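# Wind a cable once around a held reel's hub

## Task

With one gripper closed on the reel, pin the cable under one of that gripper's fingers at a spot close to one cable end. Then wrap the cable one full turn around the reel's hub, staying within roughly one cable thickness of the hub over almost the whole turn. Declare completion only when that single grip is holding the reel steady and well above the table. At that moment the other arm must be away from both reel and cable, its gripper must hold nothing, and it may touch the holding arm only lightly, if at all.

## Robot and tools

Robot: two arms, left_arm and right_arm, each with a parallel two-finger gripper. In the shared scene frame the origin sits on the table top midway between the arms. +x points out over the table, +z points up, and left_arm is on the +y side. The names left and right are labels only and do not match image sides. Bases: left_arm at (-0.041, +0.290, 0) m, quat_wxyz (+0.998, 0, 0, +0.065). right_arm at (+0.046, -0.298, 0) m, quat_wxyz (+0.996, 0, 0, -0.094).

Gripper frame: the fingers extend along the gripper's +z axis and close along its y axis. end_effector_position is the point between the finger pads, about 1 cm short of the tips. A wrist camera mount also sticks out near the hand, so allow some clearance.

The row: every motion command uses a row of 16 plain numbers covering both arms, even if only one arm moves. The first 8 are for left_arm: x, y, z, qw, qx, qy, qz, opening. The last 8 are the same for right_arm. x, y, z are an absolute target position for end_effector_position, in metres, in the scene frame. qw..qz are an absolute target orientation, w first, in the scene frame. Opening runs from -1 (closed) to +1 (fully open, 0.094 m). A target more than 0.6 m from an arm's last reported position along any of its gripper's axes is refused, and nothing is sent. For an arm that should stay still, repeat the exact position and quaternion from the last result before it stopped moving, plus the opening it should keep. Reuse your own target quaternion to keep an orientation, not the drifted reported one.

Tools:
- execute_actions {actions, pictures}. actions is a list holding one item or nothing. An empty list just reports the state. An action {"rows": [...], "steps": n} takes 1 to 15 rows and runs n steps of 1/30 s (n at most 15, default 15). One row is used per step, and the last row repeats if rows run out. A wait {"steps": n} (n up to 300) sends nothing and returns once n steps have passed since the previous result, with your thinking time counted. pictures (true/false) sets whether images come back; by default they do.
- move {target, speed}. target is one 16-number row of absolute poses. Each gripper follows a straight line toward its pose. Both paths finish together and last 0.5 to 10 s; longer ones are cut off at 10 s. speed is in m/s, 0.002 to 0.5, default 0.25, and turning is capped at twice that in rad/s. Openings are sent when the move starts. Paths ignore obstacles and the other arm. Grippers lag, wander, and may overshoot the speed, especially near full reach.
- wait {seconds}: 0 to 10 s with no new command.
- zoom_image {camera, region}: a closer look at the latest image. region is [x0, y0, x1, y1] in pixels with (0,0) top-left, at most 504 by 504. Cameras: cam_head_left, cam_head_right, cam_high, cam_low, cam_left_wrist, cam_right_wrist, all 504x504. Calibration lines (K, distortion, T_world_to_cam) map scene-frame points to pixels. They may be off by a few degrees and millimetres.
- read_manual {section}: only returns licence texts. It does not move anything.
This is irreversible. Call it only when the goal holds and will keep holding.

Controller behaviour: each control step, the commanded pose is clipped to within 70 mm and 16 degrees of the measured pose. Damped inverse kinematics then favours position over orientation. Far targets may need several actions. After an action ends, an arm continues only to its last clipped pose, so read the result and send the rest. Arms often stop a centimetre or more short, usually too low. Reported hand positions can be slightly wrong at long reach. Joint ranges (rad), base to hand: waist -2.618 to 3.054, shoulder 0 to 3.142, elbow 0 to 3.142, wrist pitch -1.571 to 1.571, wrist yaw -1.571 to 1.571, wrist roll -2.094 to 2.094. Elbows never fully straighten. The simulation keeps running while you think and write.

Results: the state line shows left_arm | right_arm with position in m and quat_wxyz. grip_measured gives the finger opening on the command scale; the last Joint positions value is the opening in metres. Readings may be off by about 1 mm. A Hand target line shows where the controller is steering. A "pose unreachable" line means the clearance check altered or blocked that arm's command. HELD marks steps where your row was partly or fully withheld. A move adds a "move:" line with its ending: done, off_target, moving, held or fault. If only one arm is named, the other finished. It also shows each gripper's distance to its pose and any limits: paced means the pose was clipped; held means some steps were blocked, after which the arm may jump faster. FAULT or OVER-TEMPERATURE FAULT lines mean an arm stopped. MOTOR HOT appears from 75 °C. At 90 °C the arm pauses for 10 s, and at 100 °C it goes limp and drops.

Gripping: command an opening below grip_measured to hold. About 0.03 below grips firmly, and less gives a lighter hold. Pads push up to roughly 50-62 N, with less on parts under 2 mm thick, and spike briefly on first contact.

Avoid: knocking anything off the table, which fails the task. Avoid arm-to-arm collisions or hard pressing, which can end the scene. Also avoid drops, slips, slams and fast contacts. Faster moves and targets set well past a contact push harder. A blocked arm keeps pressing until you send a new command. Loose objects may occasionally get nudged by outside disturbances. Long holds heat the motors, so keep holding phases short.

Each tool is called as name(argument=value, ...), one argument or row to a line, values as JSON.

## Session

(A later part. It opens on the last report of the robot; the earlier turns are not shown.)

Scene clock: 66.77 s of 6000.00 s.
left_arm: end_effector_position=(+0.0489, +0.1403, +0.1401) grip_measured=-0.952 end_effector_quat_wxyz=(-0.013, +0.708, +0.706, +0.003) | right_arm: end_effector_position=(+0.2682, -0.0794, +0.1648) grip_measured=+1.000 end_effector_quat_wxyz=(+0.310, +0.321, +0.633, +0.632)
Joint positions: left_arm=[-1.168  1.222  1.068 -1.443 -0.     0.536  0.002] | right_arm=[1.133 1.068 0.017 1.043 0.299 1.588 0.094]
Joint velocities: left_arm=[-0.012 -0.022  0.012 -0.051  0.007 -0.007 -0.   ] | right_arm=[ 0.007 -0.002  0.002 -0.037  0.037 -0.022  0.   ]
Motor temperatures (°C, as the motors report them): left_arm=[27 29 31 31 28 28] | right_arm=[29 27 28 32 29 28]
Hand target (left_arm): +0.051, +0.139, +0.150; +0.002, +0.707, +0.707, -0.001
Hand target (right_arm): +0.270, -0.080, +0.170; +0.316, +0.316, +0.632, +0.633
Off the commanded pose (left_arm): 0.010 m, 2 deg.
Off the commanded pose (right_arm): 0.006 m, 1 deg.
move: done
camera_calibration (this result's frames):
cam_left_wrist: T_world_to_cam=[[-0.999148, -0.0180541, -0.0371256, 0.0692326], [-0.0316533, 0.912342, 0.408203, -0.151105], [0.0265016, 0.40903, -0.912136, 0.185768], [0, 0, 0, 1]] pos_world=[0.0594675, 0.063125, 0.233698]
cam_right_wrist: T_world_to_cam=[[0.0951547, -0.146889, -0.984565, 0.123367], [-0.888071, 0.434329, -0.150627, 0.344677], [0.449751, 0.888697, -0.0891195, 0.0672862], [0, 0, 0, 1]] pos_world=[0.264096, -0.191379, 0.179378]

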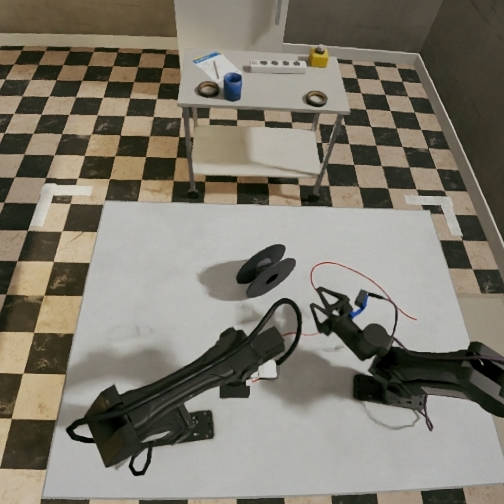

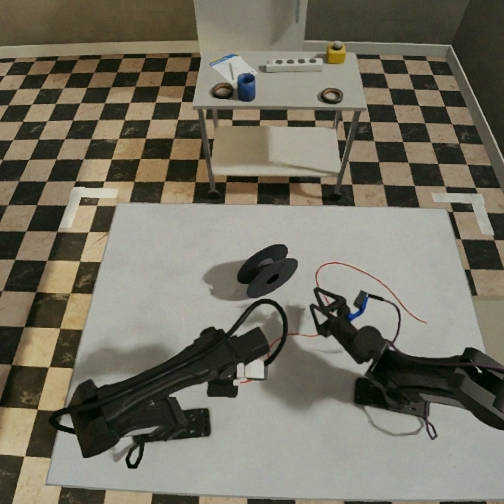

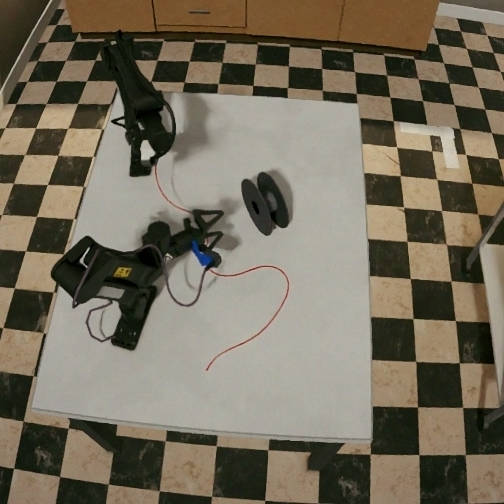

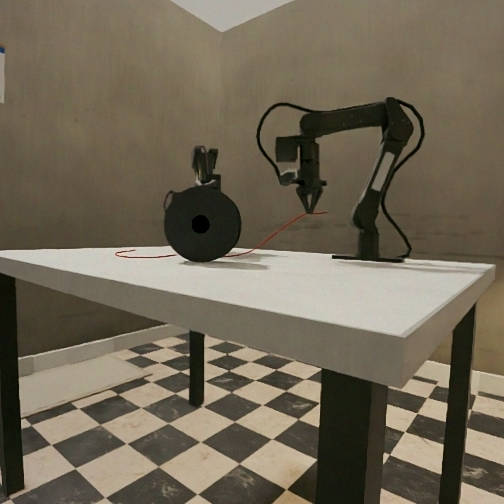

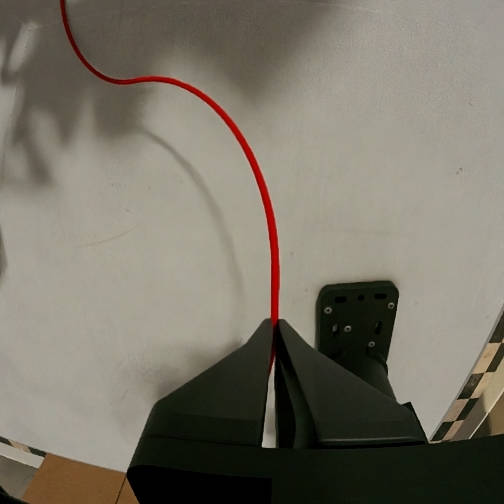

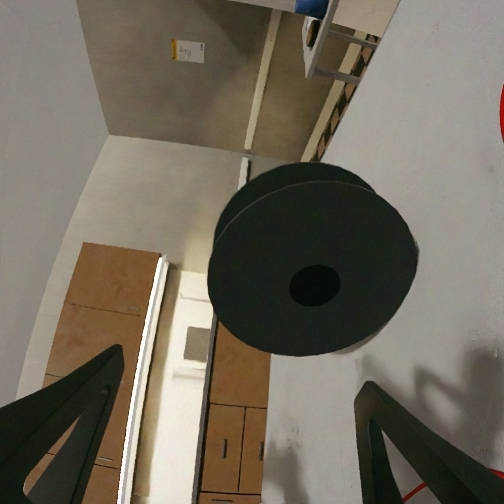

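move(
  target=[0.3,0.06,0.27,0,0,1,0,-0.98,0.2,-0.2,0.32,0.316,0.316,0.633,0.633,1],
  speed=0.15,
)

move(
  target=[0.40,0.05,0.25,0,-0.276,0.961,0,-0.98,0.2,-0.2,0.32,0.316,0.316,0.633,0.633,1],
  speed=0.1,
)

Scene clock: 78.33 s of 6000.00 s.
left_arm: end_effector_position=(+0.2943, +0.0542, +0.2621) grip_measured=-0.957 end_effector_quat_wxyz=(+0.132, +0.013, +0.987, -0.091) | right_arm: end_effector_position=(+0.2080, -0.2061, +0.3090) grip_measured=+1.000 end_effector_quat_wxyz=(+0.343, +0.352, +0.622, +0.610)
Joint positions: left_arm=[-0.746  1.949  2.268 -1.569 -0.    -0.59   0.002] | right_arm=[ 0.054  0.081  0.606 -0.552 -0.678  1.557  0.094]
Joint velocities: left_arm=[-0.017  0.012 -0.017  0.037 -0.007 -0.066 -0.001] | right_arm=[-0.496 -0.022  0.002 -0.037 -0.535 -0.095  0.   ]
Motor temperatures (°C, as the motors report them): left_arm=[27 30 31 31 28 28] | right_arm=[29 27 29 32 29 28]
Hand target (left_arm): +0.299, +0.056, +0.267; +0.138, +0.004, +0.986, -0.095
Hand target (right_arm): +0.197, -0.198, +0.317; +0.341, +0.325, +0.631, +0.617
Off the commanded pose (left_arm): 0.011 m, 18 deg; orientation clipped at the last step of the last action.
Off the commanded pose (right_arm): 0.015 m, 6 deg.
joint sent to its limit (left arm) — the command would take joint 4 (wrist pitch) past its lower limit, so that joint was sent only as far as its limit.
move: off_target (left_arm, right_arm); limits=paced
camera_calibration (this result's frames):
cam_left_wrist: T_world_to_cam=[[-0.0154695, -0.99092, 0.133558, 0.035896], [-0.990747, 0.0332041, 0.131601, 0.287868], [-0.134841, -0.130286, -0.982264, 0.420841], [0, 0, 0, 1]] pos_world=[0.342506, 0.0808414, 0.370699]
cam_right_wrist: T_world_to_cam=[[0.0754006, -0.171533, -0.982289, 0.250822], [-0.839965, 0.519951, -0.155273, 0.377135], [0.537376, 0.836796, -0.104877, 0.195784], [0, 0, 0, 1]] pos_world=[0.192658, -0.316898, 0.325472]

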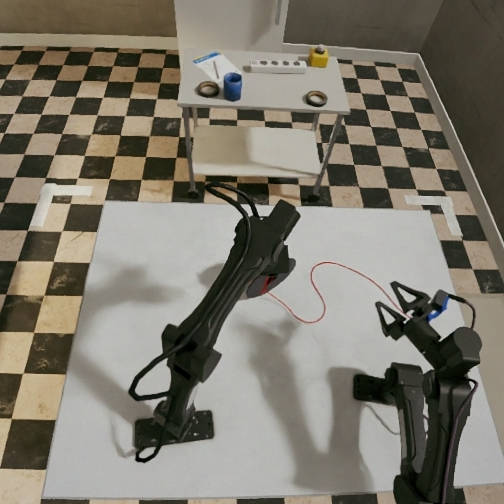

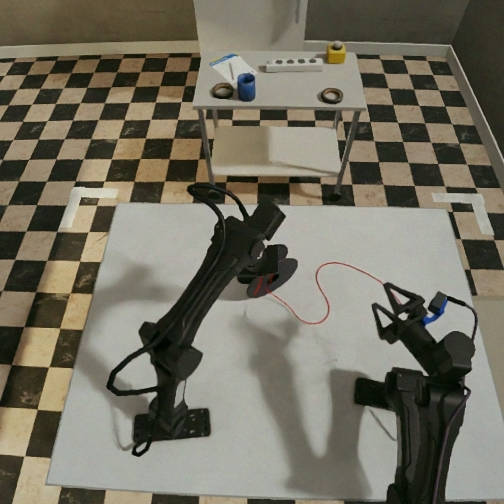

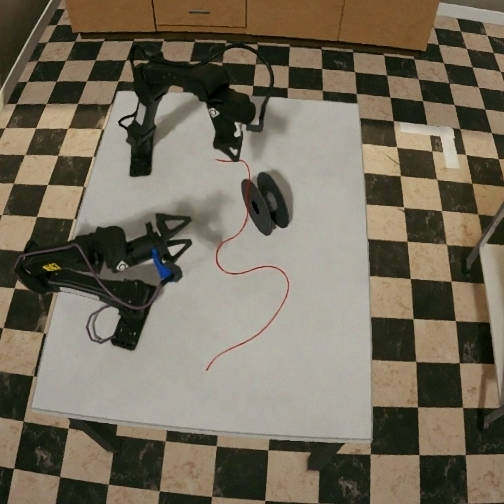

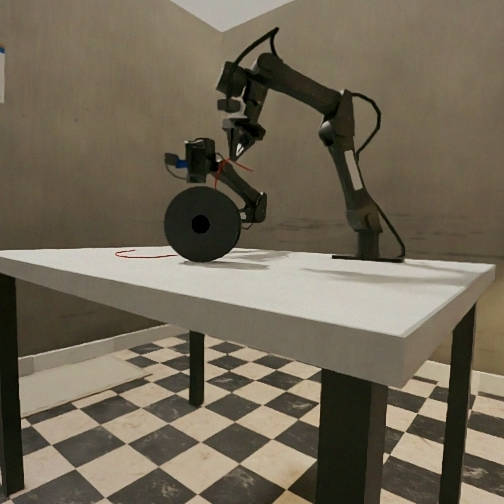

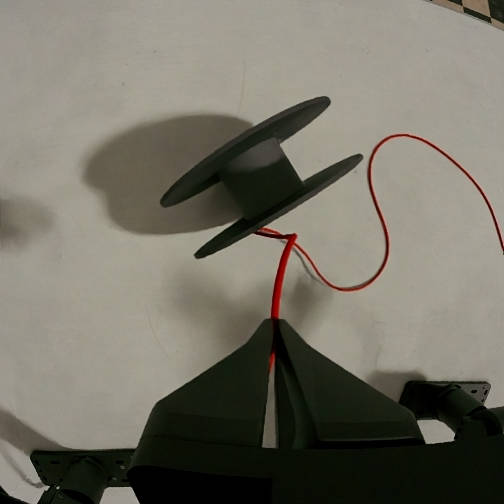

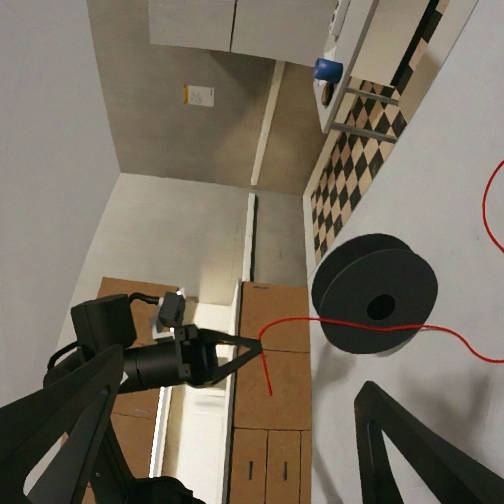

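Scene clock: 82.13 s of 6000.00 s.
left_arm: end_effector_position=(+0.3954, +0.0453, +0.2429) grip_measured=-0.957 end_effector_quat_wxyz=(+0.153, -0.256, +0.943, -0.147) | right_arm: end_effector_position=(+0.2022, -0.1999, +0.3101) grip_measured=+1.000 end_effector_quat_wxyz=(+0.305, +0.330, +0.632, +0.631)
Joint positions: left_arm=[-0.645  2.314  2.742 -1.57  -0.005 -1.044  0.002] | right_arm=[-0.446  0.112  0.606 -0.551 -1.274  1.547  0.094]
Joint velocities: left_arm=[-0.002  0.012 -0.002 -0.022 -0.051 -0.037 -0.   ] | right_arm=[ 0.012  0.022  0.012  0.022 -0.007  0.007  0.   ]
Motor temperatures (°C, as the motors report them): left_arm=[27 30 31 31 28 28] | right_arm=[29 27 29 32 29 28]
Hand target (left_arm): +0.399, +0.049, +0.248; +0.159, -0.263, +0.939, -0.154
Hand target (right_arm): +0.200, -0.198, +0.317; +0.317, +0.316, +0.637, +0.628
Off the commanded pose (left_arm): 0.010 m, 25 deg; orientation clipped at the last step of the last action.
Off the commanded pose (right_arm): 0.010 m, 2 deg.
joint sent to its limit (left arm) — the command would take joint 4 (wrist pitch) past its lower limit, so that joint was sent only as far as its limit.
move: off_target (left_arm); limits=paced
camera_calibration (this result's frames):
cam_left_wrist: T_world_to_cam=[[0.47262, -0.822955, 0.31524, -0.213502], [-0.881266, -0.441241, 0.169338, 0.359855], [-0.000260785, -0.357843, -0.933782, 0.359818], [0, 0, 0, 1]] pos_world=[0.418127, 0.111839, 0.342358]
cam_right_wrist: T_world_to_cam=[[0.0784107, -0.139237, -0.98715, 0.260737], [-0.887447, 0.441379, -0.132747, 0.356093], [0.45419, 0.886452, -0.0889565, 0.215663], [0, 0, 0, 1]] pos_world=[0.197617, -0.312043, 0.323842]

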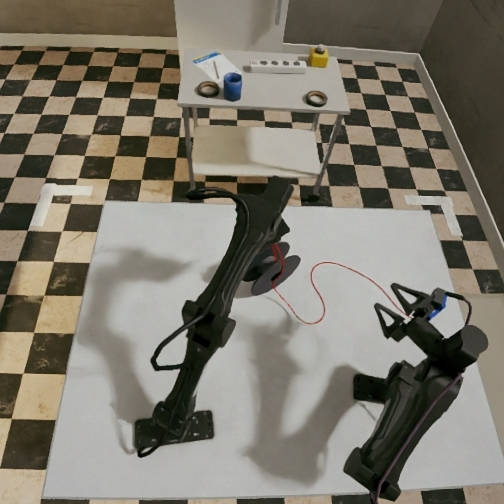

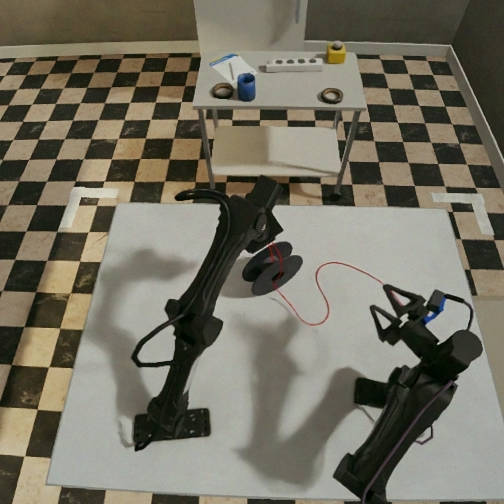

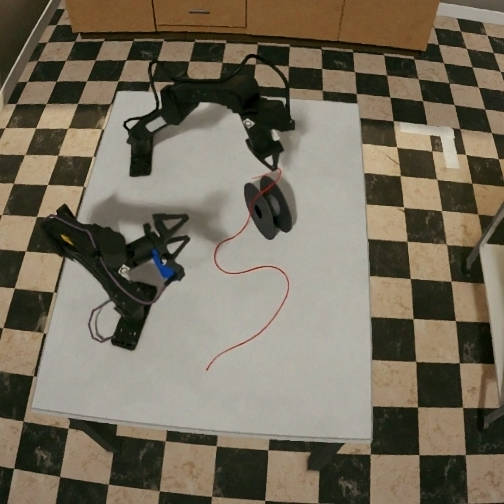

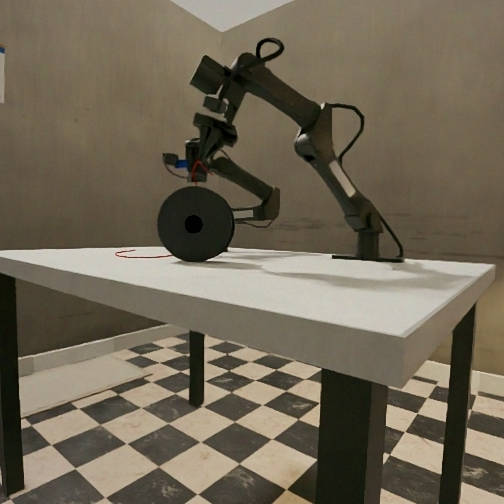

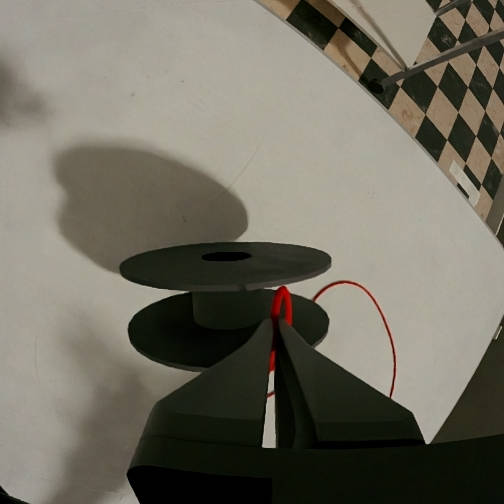

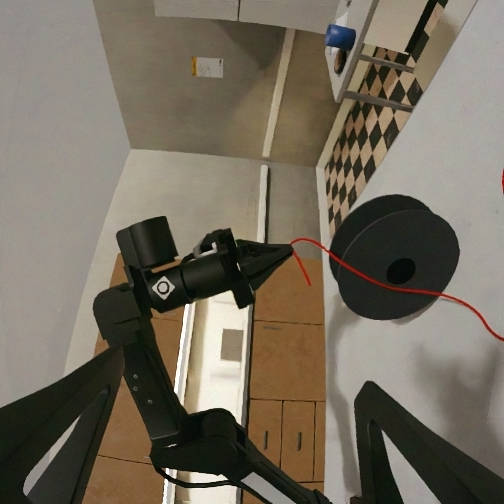

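move(
  target=[0.24,0.2,0.24,0.056,-0.253,0.943,-0.21,-0.98,0.2,-0.2,0.32,0.316,0.316,0.633,0.633,1],
  speed=0.12,
)

move(
  target=[0.29,0.2,0.22,0.056,-0.253,0.943,-0.21,-0.98,0.2,-0.2,0.32,0.316,0.316,0.633,0.633,1],
  speed=0.1,
)

Scene clock: 92.93 s of 6000.00 s.
left_arm: end_effector_position=(+0.2523, +0.2010, +0.2415) grip_measured=-0.957 end_effector_quat_wxyz=(+0.061, -0.254, +0.942, -0.209) | right_arm: end_effector_position=(+0.2014, -0.2008, +0.3138) grip_measured=+1.000 end_effector_quat_wxyz=(+0.310, +0.324, +0.631, +0.633)
Joint positions: left_arm=[-0.229  1.494  1.613 -1.415  0.346 -0.675  0.002] | right_arm=[-0.53   0.112  0.606 -0.525 -1.36   1.561  0.094]
Joint velocities: left_arm=[-0.002 -0.012  0.002  0.022 -0.007  0.007 -0.   ] | right_arm=[ 0.002 -0.022  0.002 -0.007 -0.051  0.051  0.   ]
Motor temperatures (°C, as the motors report them): left_arm=[27 32 31 31 28 28] | right_arm=[29 28 29 32 29 28]
Hand target (left_arm): +0.244, +0.203, +0.243; +0.057, -0.253, +0.942, -0.211
Hand target (right_arm): +0.200, -0.200, +0.319; +0.316, +0.316, +0.633, +0.632
Off the commanded pose (left_arm): 0.012 m, 1 deg.
Off the commanded pose (right_arm): 0.006 m, 1 deg.
After step 180, 2.43 s passed at rest.
move: off_target (left_arm)
camera_calibration (this result's frames):
cam_left_wrist: T_world_to_cam=[[0.483276, -0.789231, 0.37889, -0.0421451], [-0.862707, -0.355697, 0.359466, 0.234905], [-0.148932, -0.500593, -0.852776, 0.460743], [0, 0, 0, 1]] pos_world=[0.291641, 0.280937, 0.324439]
cam_right_wrist: T_world_to_cam=[[0.0926909, -0.140966, -0.985666, 0.260629], [-0.886371, 0.439294, -0.146179, 0.35976], [0.453603, 0.887215, -0.0842293, 0.215881], [0, 0, 0, 1]] pos_world=[0.196798, -0.312833, 0.327666]

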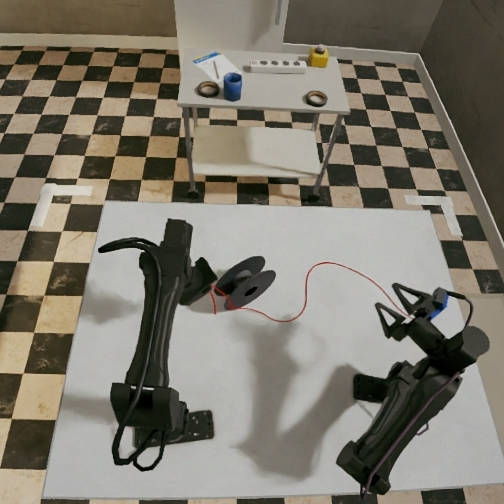

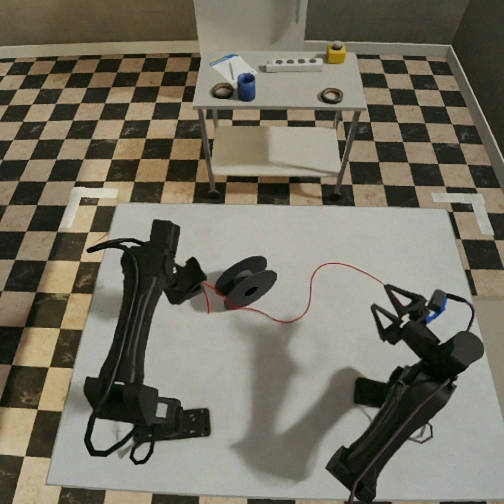

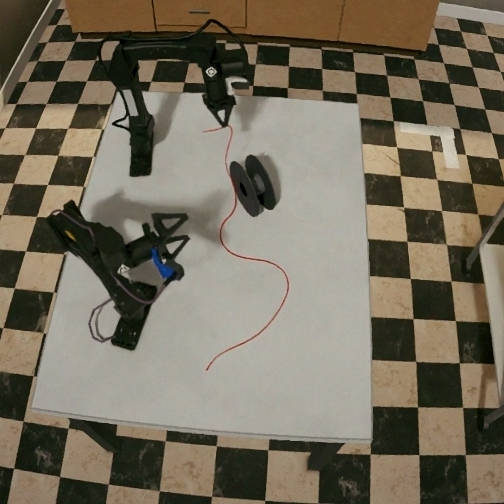

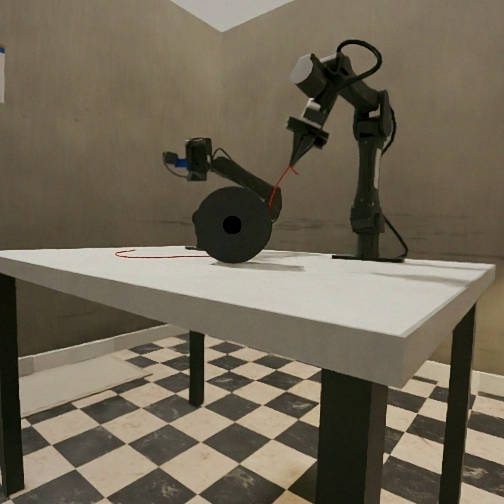

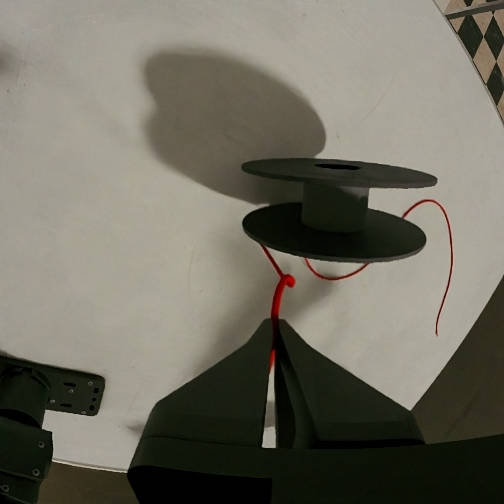

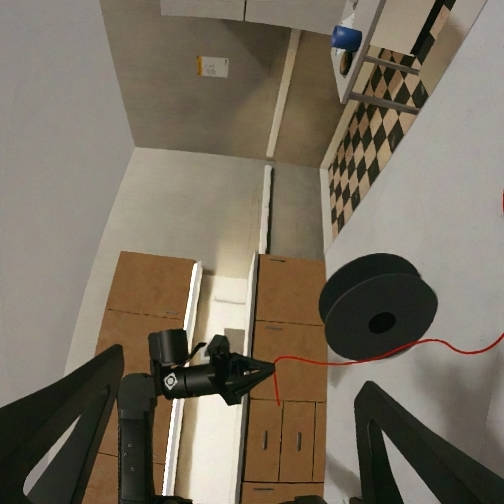

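Scene clock: 93.73 s of 6000.00 s.
left_arm: end_effector_position=(+0.2799, +0.1982, +0.2098) grip_measured=-0.957 end_effector_quat_wxyz=(+0.036, -0.257, +0.945, -0.199) | right_arm: end_effector_position=(+0.2013, -0.2010, +0.3148) grip_measured=+1.000 end_effector_quat_wxyz=(+0.310, +0.324, +0.630, +0.634)
Joint positions: left_arm=[-0.229  1.614  1.613 -1.35   0.346 -0.668  0.002] | right_arm=[-0.542  0.112  0.606 -0.515 -1.371  1.569  0.094]
Joint velocities: left_arm=[-0.017 -0.007 -0.007 -0.007 -0.007 -0.037 -0.   ] | right_arm=[-0.007 -0.002  0.002  0.037 -0.022 -0.037  0.   ]
Motor temperatures (°C, as the motors report them): left_arm=[27 32 31 31 28 28] | right_arm=[29 28 29 32 29 28]
Hand target (left_arm): +0.290, +0.200, +0.220; +0.056, -0.253, +0.943, -0.210
Hand target (right_arm): +0.200, -0.200, +0.320; +0.316, +0.316, +0.633, +0.632
Off the commanded pose (left_arm): 0.014 m, 3 deg.
Off the commanded pose (right_arm): 0.005 m, 1 deg.
move: off_target (left_arm)
camera_calibration (this result's frames):
cam_left_wrist: T_world_to_cam=[[0.497548, -0.794798, 0.34748, -0.0419797], [-0.844757, -0.352963, 0.402247, 0.254592], [-0.197057, -0.493674, -0.847027, 0.447386], [0, 0, 0, 1]] pos_world=[0.324116, 0.277359, 0.291126]
cam_right_wrist: T_world_to_cam=[[0.0948585, -0.140441, -0.985534, 0.261244], [-0.88585, 0.439757, -0.14793, 0.360501], [0.454171, 0.887068, -0.0826949, 0.215555], [0, 0, 0, 1]] pos_world=[0.19667, -0.313055, 0.328619]

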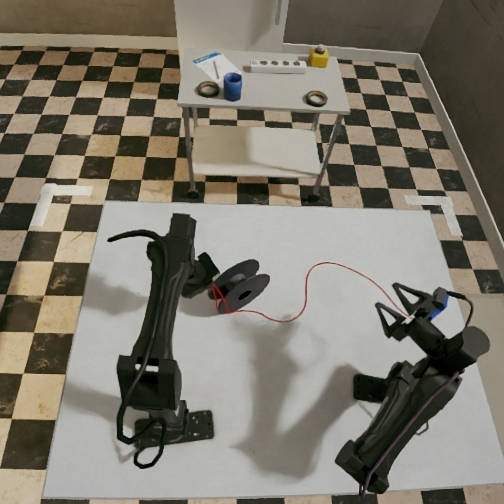

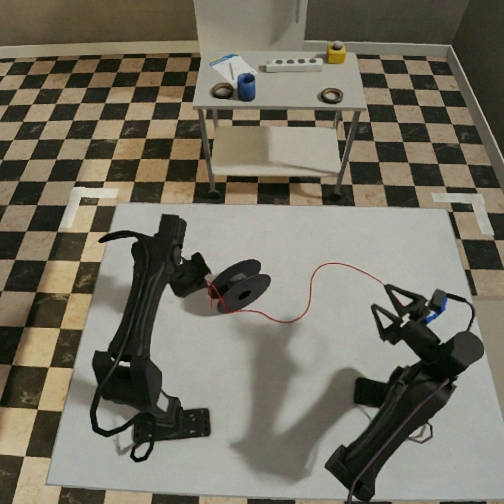

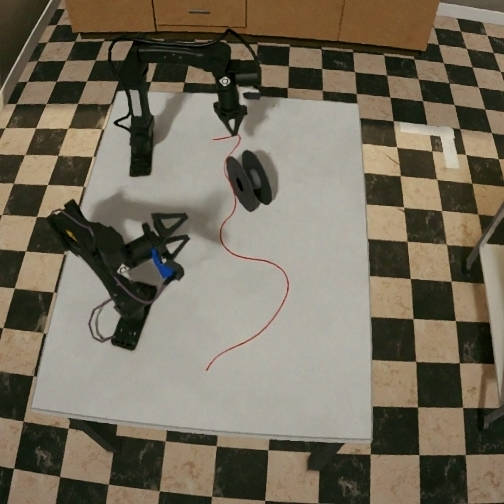

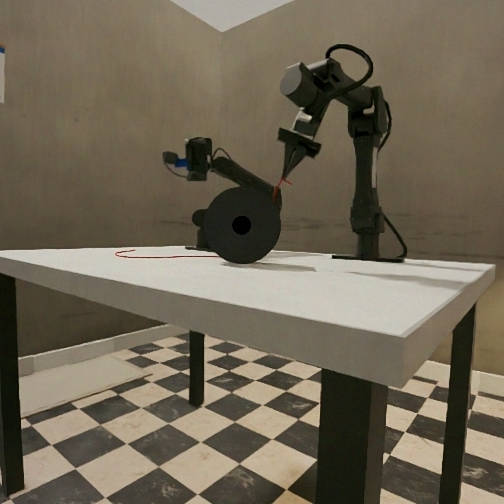

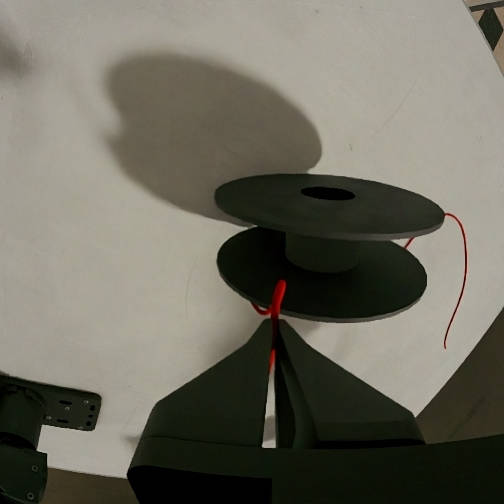

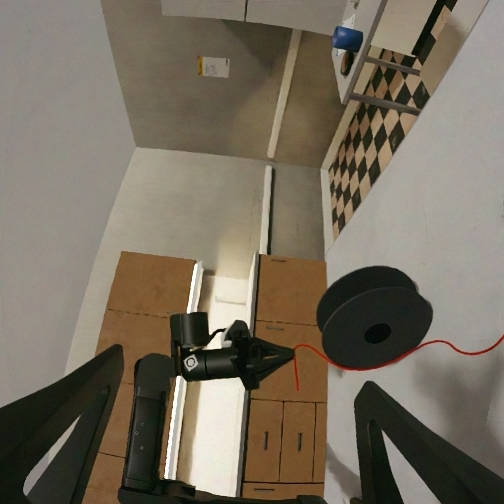

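move(
  target=[0.15,0.27,0.08,0.056,-0.253,0.943,-0.21,-0.98,0.2,-0.1,0.25,0.354,0.354,0.612,0.612,1],
  speed=0.12,
)

move(
  target=[0.15,0.27,0.08,0.056,-0.253,0.943,-0.21,-0.98,0.215,0.035,0.135,0.354,0.354,0.612,0.612,1],
  speed=0.15,
)

Scene clock: 101.77 s of 6000.00 s.
left_arm: end_effector_position=(+0.1506, +0.2725, +0.0794) grip_measured=-0.957 end_effector_quat_wxyz=(+0.043, -0.255, +0.944, -0.206) | right_arm: end_effector_position=(+0.2015, -0.1045, +0.2630) grip_measured=+1.000 end_effector_quat_wxyz=(+0.325, +0.375, +0.591, +0.636)
Joint positions: left_arm=[ 0.159  1.15   0.719 -1.06   0.417 -0.257  0.002] | right_arm=[1.735 0.445 0.301 0.183 1.014 1.631 0.094]
Joint velocities: left_arm=[ 0.007 -0.017 -0.007  0.022 -0.007 -0.037 -0.001] | right_arm=[-0.027 -0.017  0.007  0.11   0.051 -0.022  0.   ]
Motor temperatures (°C, as the motors report them): left_arm=[27 31 31 31 28 28] | right_arm=[29 28 29 32 29 28]
Hand target (left_arm): +0.152, +0.273, +0.081; +0.058, -0.253, +0.942, -0.211
Hand target (right_arm): +0.202, -0.104, +0.253; +0.339, +0.368, +0.602, +0.622
Off the commanded pose (left_arm): 0.003 m, 2 deg.
Off the commanded pose (right_arm): 0.014 m, 6 deg.
move: off_target (right_arm); limits=paced
camera_calibration (this result's frames):
cam_left_wrist: T_world_to_cam=[[0.491743, -0.790727, 0.36461, 0.125063], [-0.851448, -0.349004, 0.391449, 0.224769], [-0.182279, -0.502939, -0.844883, 0.348237], [0, 0, 0, 1]] pos_world=[0.193357, 0.352478, 0.160635]
cam_right_wrist: T_world_to_cam=[[0.063175, -0.0739872, -0.995256, 0.239543], [-0.835171, 0.542018, -0.0933069, 0.296688], [0.54635, 0.837104, -0.0275499, 0.087332], [0, 0, 0, 1]] pos_world=[0.184938, -0.216193, 0.268495]

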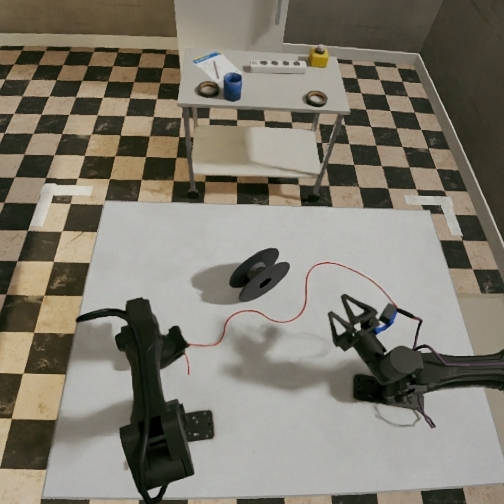

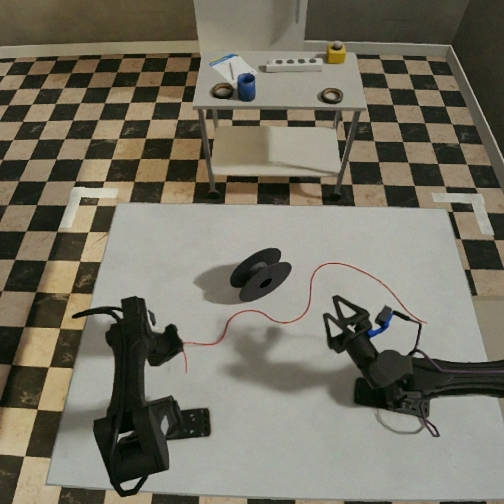

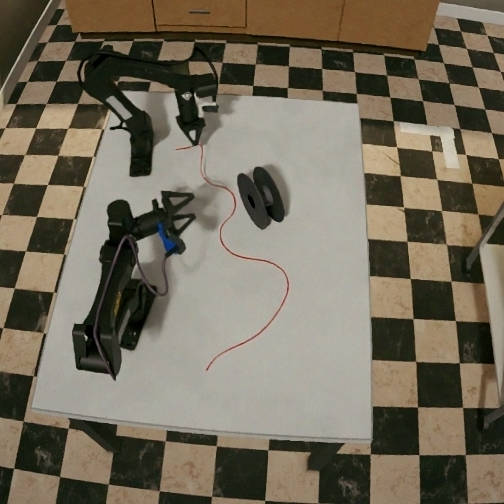

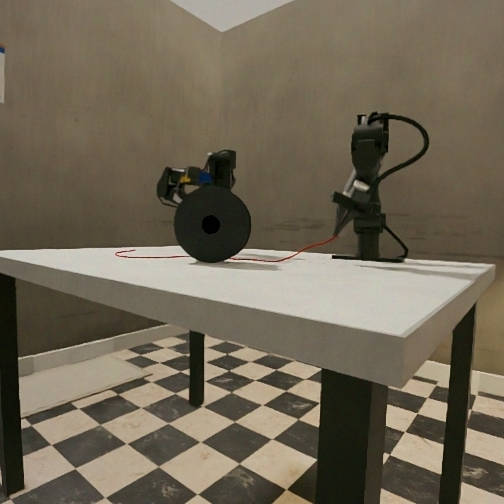

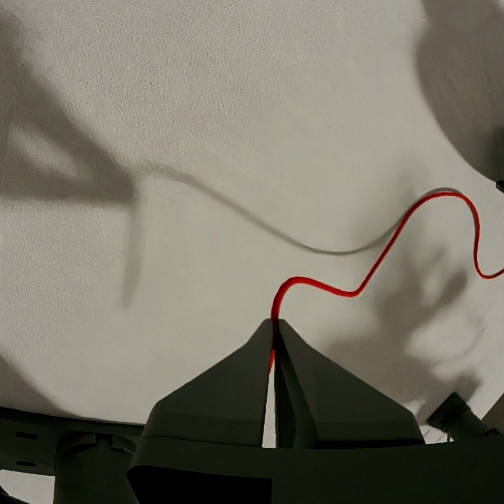

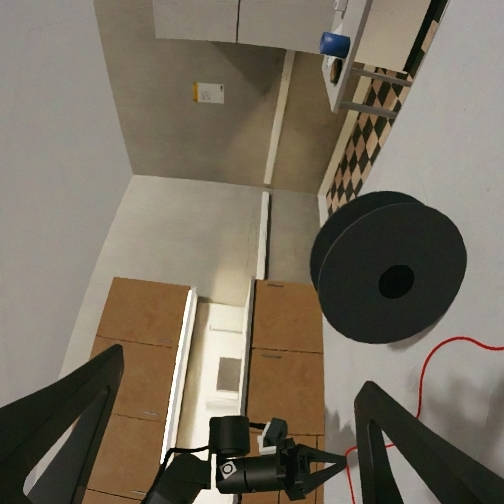

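Scene clock: 103.70 s of 6000.00 s.
left_arm: end_effector_position=(+0.1512, +0.2726, +0.0795) grip_measured=-0.957 end_effector_quat_wxyz=(+0.044, -0.256, +0.943, -0.206) | right_arm: end_effector_position=(+0.2118, +0.0326, +0.1368) grip_measured=+1.000 end_effector_quat_wxyz=(+0.347, +0.357, +0.611, +0.615)
Joint positions: left_arm=[ 0.159  1.15   0.719 -1.057  0.417 -0.259  0.002] | right_arm=[1.708 1.819 0.356 1.459 0.991 1.588 0.094]
Joint velocities: left_arm=[ 0.002 -0.017  0.017 -0.007 -0.037  0.066 -0.   ] | right_arm=[ 0.007  0.007 -0.002  0.007 -0.037  0.022  0.   ]
Motor temperatures (°C, as the motors report them): left_arm=[27 31 31 31 28 28] | right_arm=[29 28 29 32 29 28]
Hand target (left_arm): +0.150, +0.270, +0.080; +0.056, -0.253, +0.943, -0.210
Hand target (right_arm): +0.215, +0.037, +0.137; +0.354, +0.354, +0.612, +0.612
Off the commanded pose (left_arm): 0.003 m, 2 deg.
Off the commanded pose (right_arm): 0.004 m, 1 deg.
move: done
camera_calibration (this result's frames):
cam_left_wrist: T_world_to_cam=[[0.493089, -0.789624, 0.365181, 0.124342], [-0.851213, -0.351178, 0.390014, 0.225989], [-0.179721, -0.503158, -0.8453, 0.348183], [0, 0, 0, 1]] pos_world=[0.193629, 0.352737, 0.160773]
cam_right_wrist: T_world_to_cam=[[0.0827779, -0.153541, -0.984669, 0.120446], [-0.829976, 0.536292, -0.153398, 0.226527], [0.551623, 0.829949, -0.0830418, -0.0298563], [0, 0, 0, 1]] pos_world=[0.194511, -0.0782121, 0.150869]

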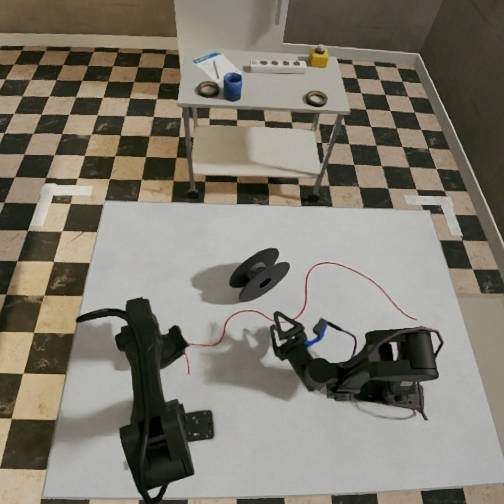

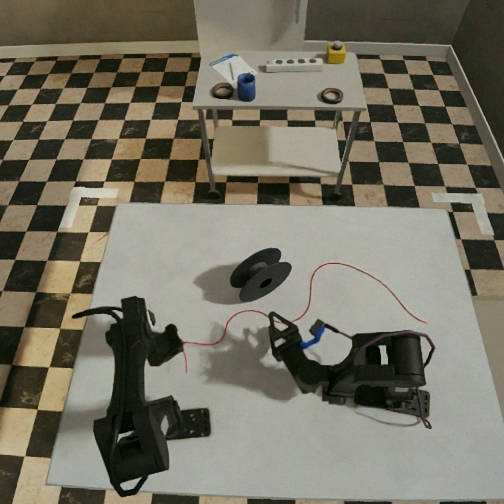

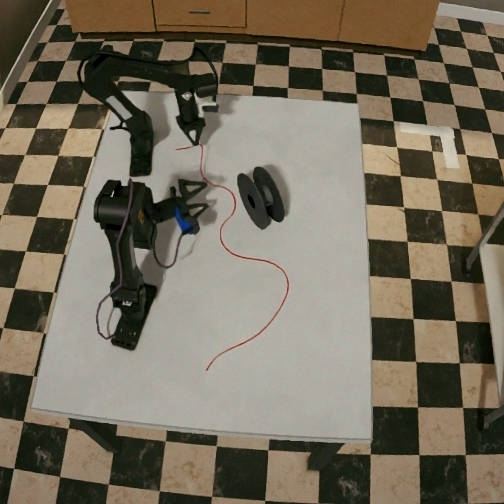

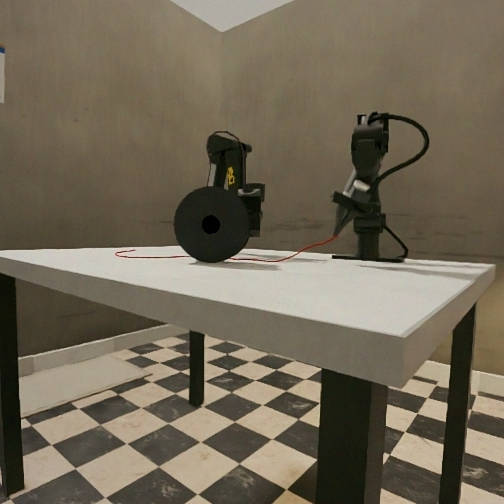

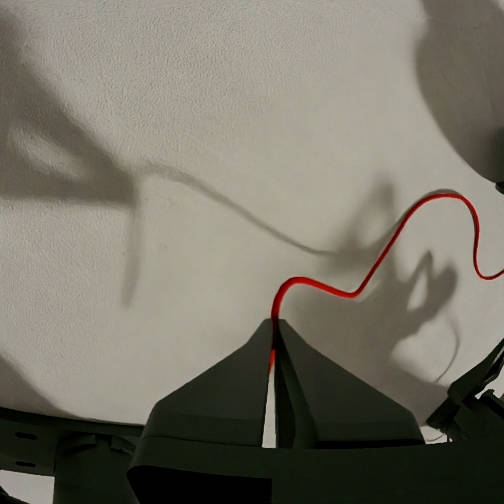

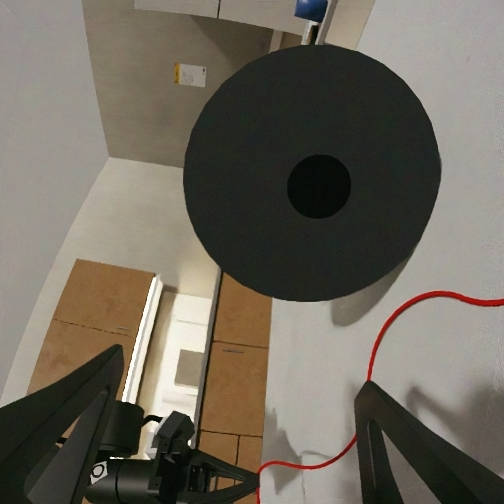

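move(
  target=[0.15,0.27,0.08,0.056,-0.253,0.943,-0.21,-0.98,0.29,0.006,0.135,0.316,0.316,0.633,0.633,1],
  speed=0.1,
)

Scene clock: 110.03 s of 6000.00 s.
left_arm: end_effector_position=(+0.1512, +0.2726, +0.0795) grip_measured=-0.957 end_effector_quat_wxyz=(+0.044, -0.256, +0.943, -0.206) | right_arm: end_effector_position=(+0.2912, +0.0108, +0.1352) grip_measured=+1.000 end_effector_quat_wxyz=(+0.316, +0.319, +0.627, +0.636)
Joint positions: left_arm=[ 0.159  1.15   0.719 -1.057  0.417 -0.259  0.002] | right_arm=[1.289 1.819 0.295 1.535 0.461 1.575 0.094]
Joint velocities: left_arm=[-0.032 -0.002  0.022 -0.037 -0.051  0.022  0.001] | right_arm=[-0.002 -0.007  0.012  0.037  0.022 -0.007  0.   ]
Motor temperatures (°C, as the motors report them): left_arm=[27 31 31 31 28 28] | right_arm=[29 28 29 32 29 28]
Hand target (left_arm): +0.150, +0.270, +0.080; +0.055, -0.253, +0.943, -0.210
Hand target (right_arm): +0.290, +0.006, +0.136; +0.320, +0.312, +0.631, +0.634
Off the commanded pose (left_arm): 0.003 m, 2 deg.
Off the commanded pose (right_arm): 0.005 m, 1 deg.
move: done
camera_calibration (this result's frames):
cam_left_wrist: T_world_to_cam=[[0.493089, -0.789624, 0.365181, 0.124342], [-0.851213, -0.351178, 0.390014, 0.225989], [-0.179721, -0.503158, -0.8453, 0.348183], [0, 0, 0, 1]] pos_world=[0.193629, 0.352737, 0.160773]
cam_right_wrist: T_world_to_cam=[[0.11231, -0.140408, -0.983703, 0.100112], [-0.882512, 0.440885, -0.163686, 0.32163], [0.456682, 0.886514, -0.0743956, -0.0298152], [0, 0, 0, 1]] pos_world=[0.286215, -0.101314, 0.148909]

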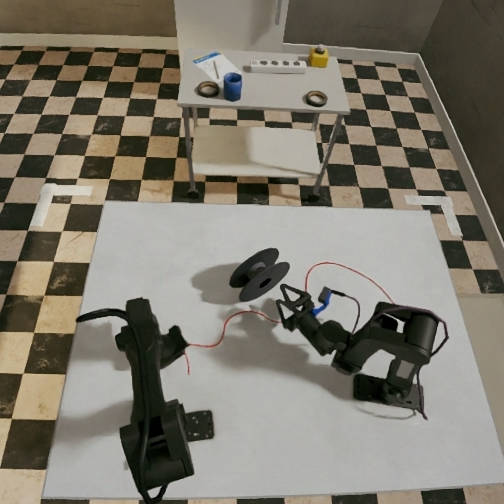

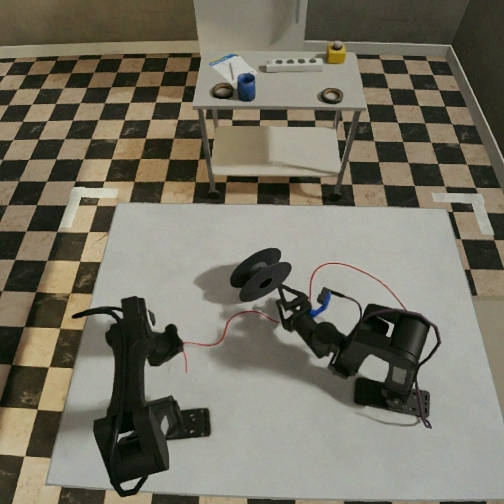

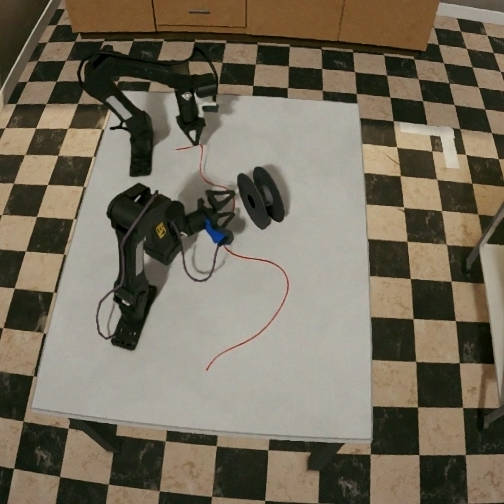

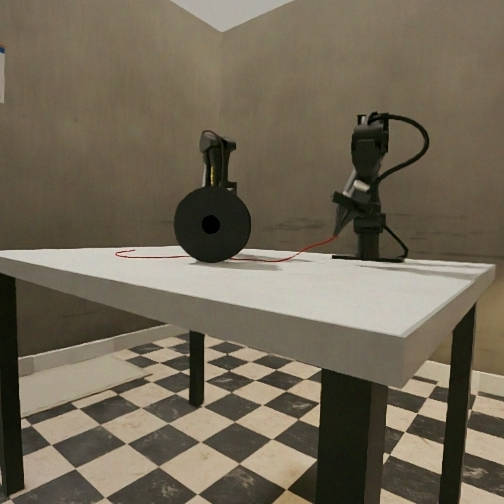

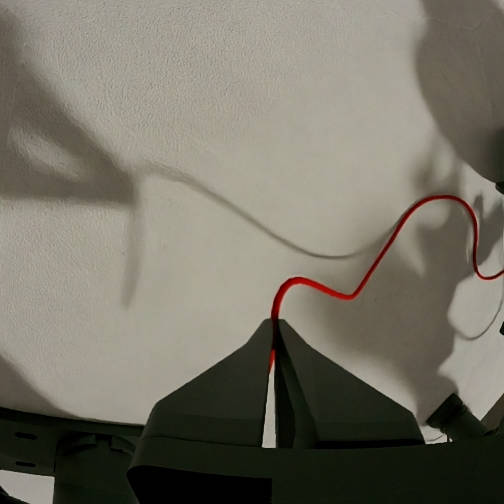

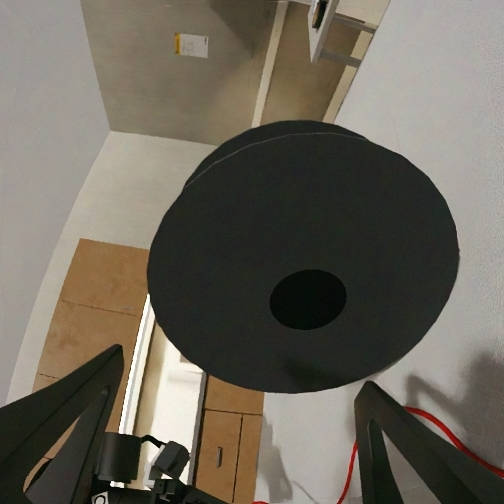

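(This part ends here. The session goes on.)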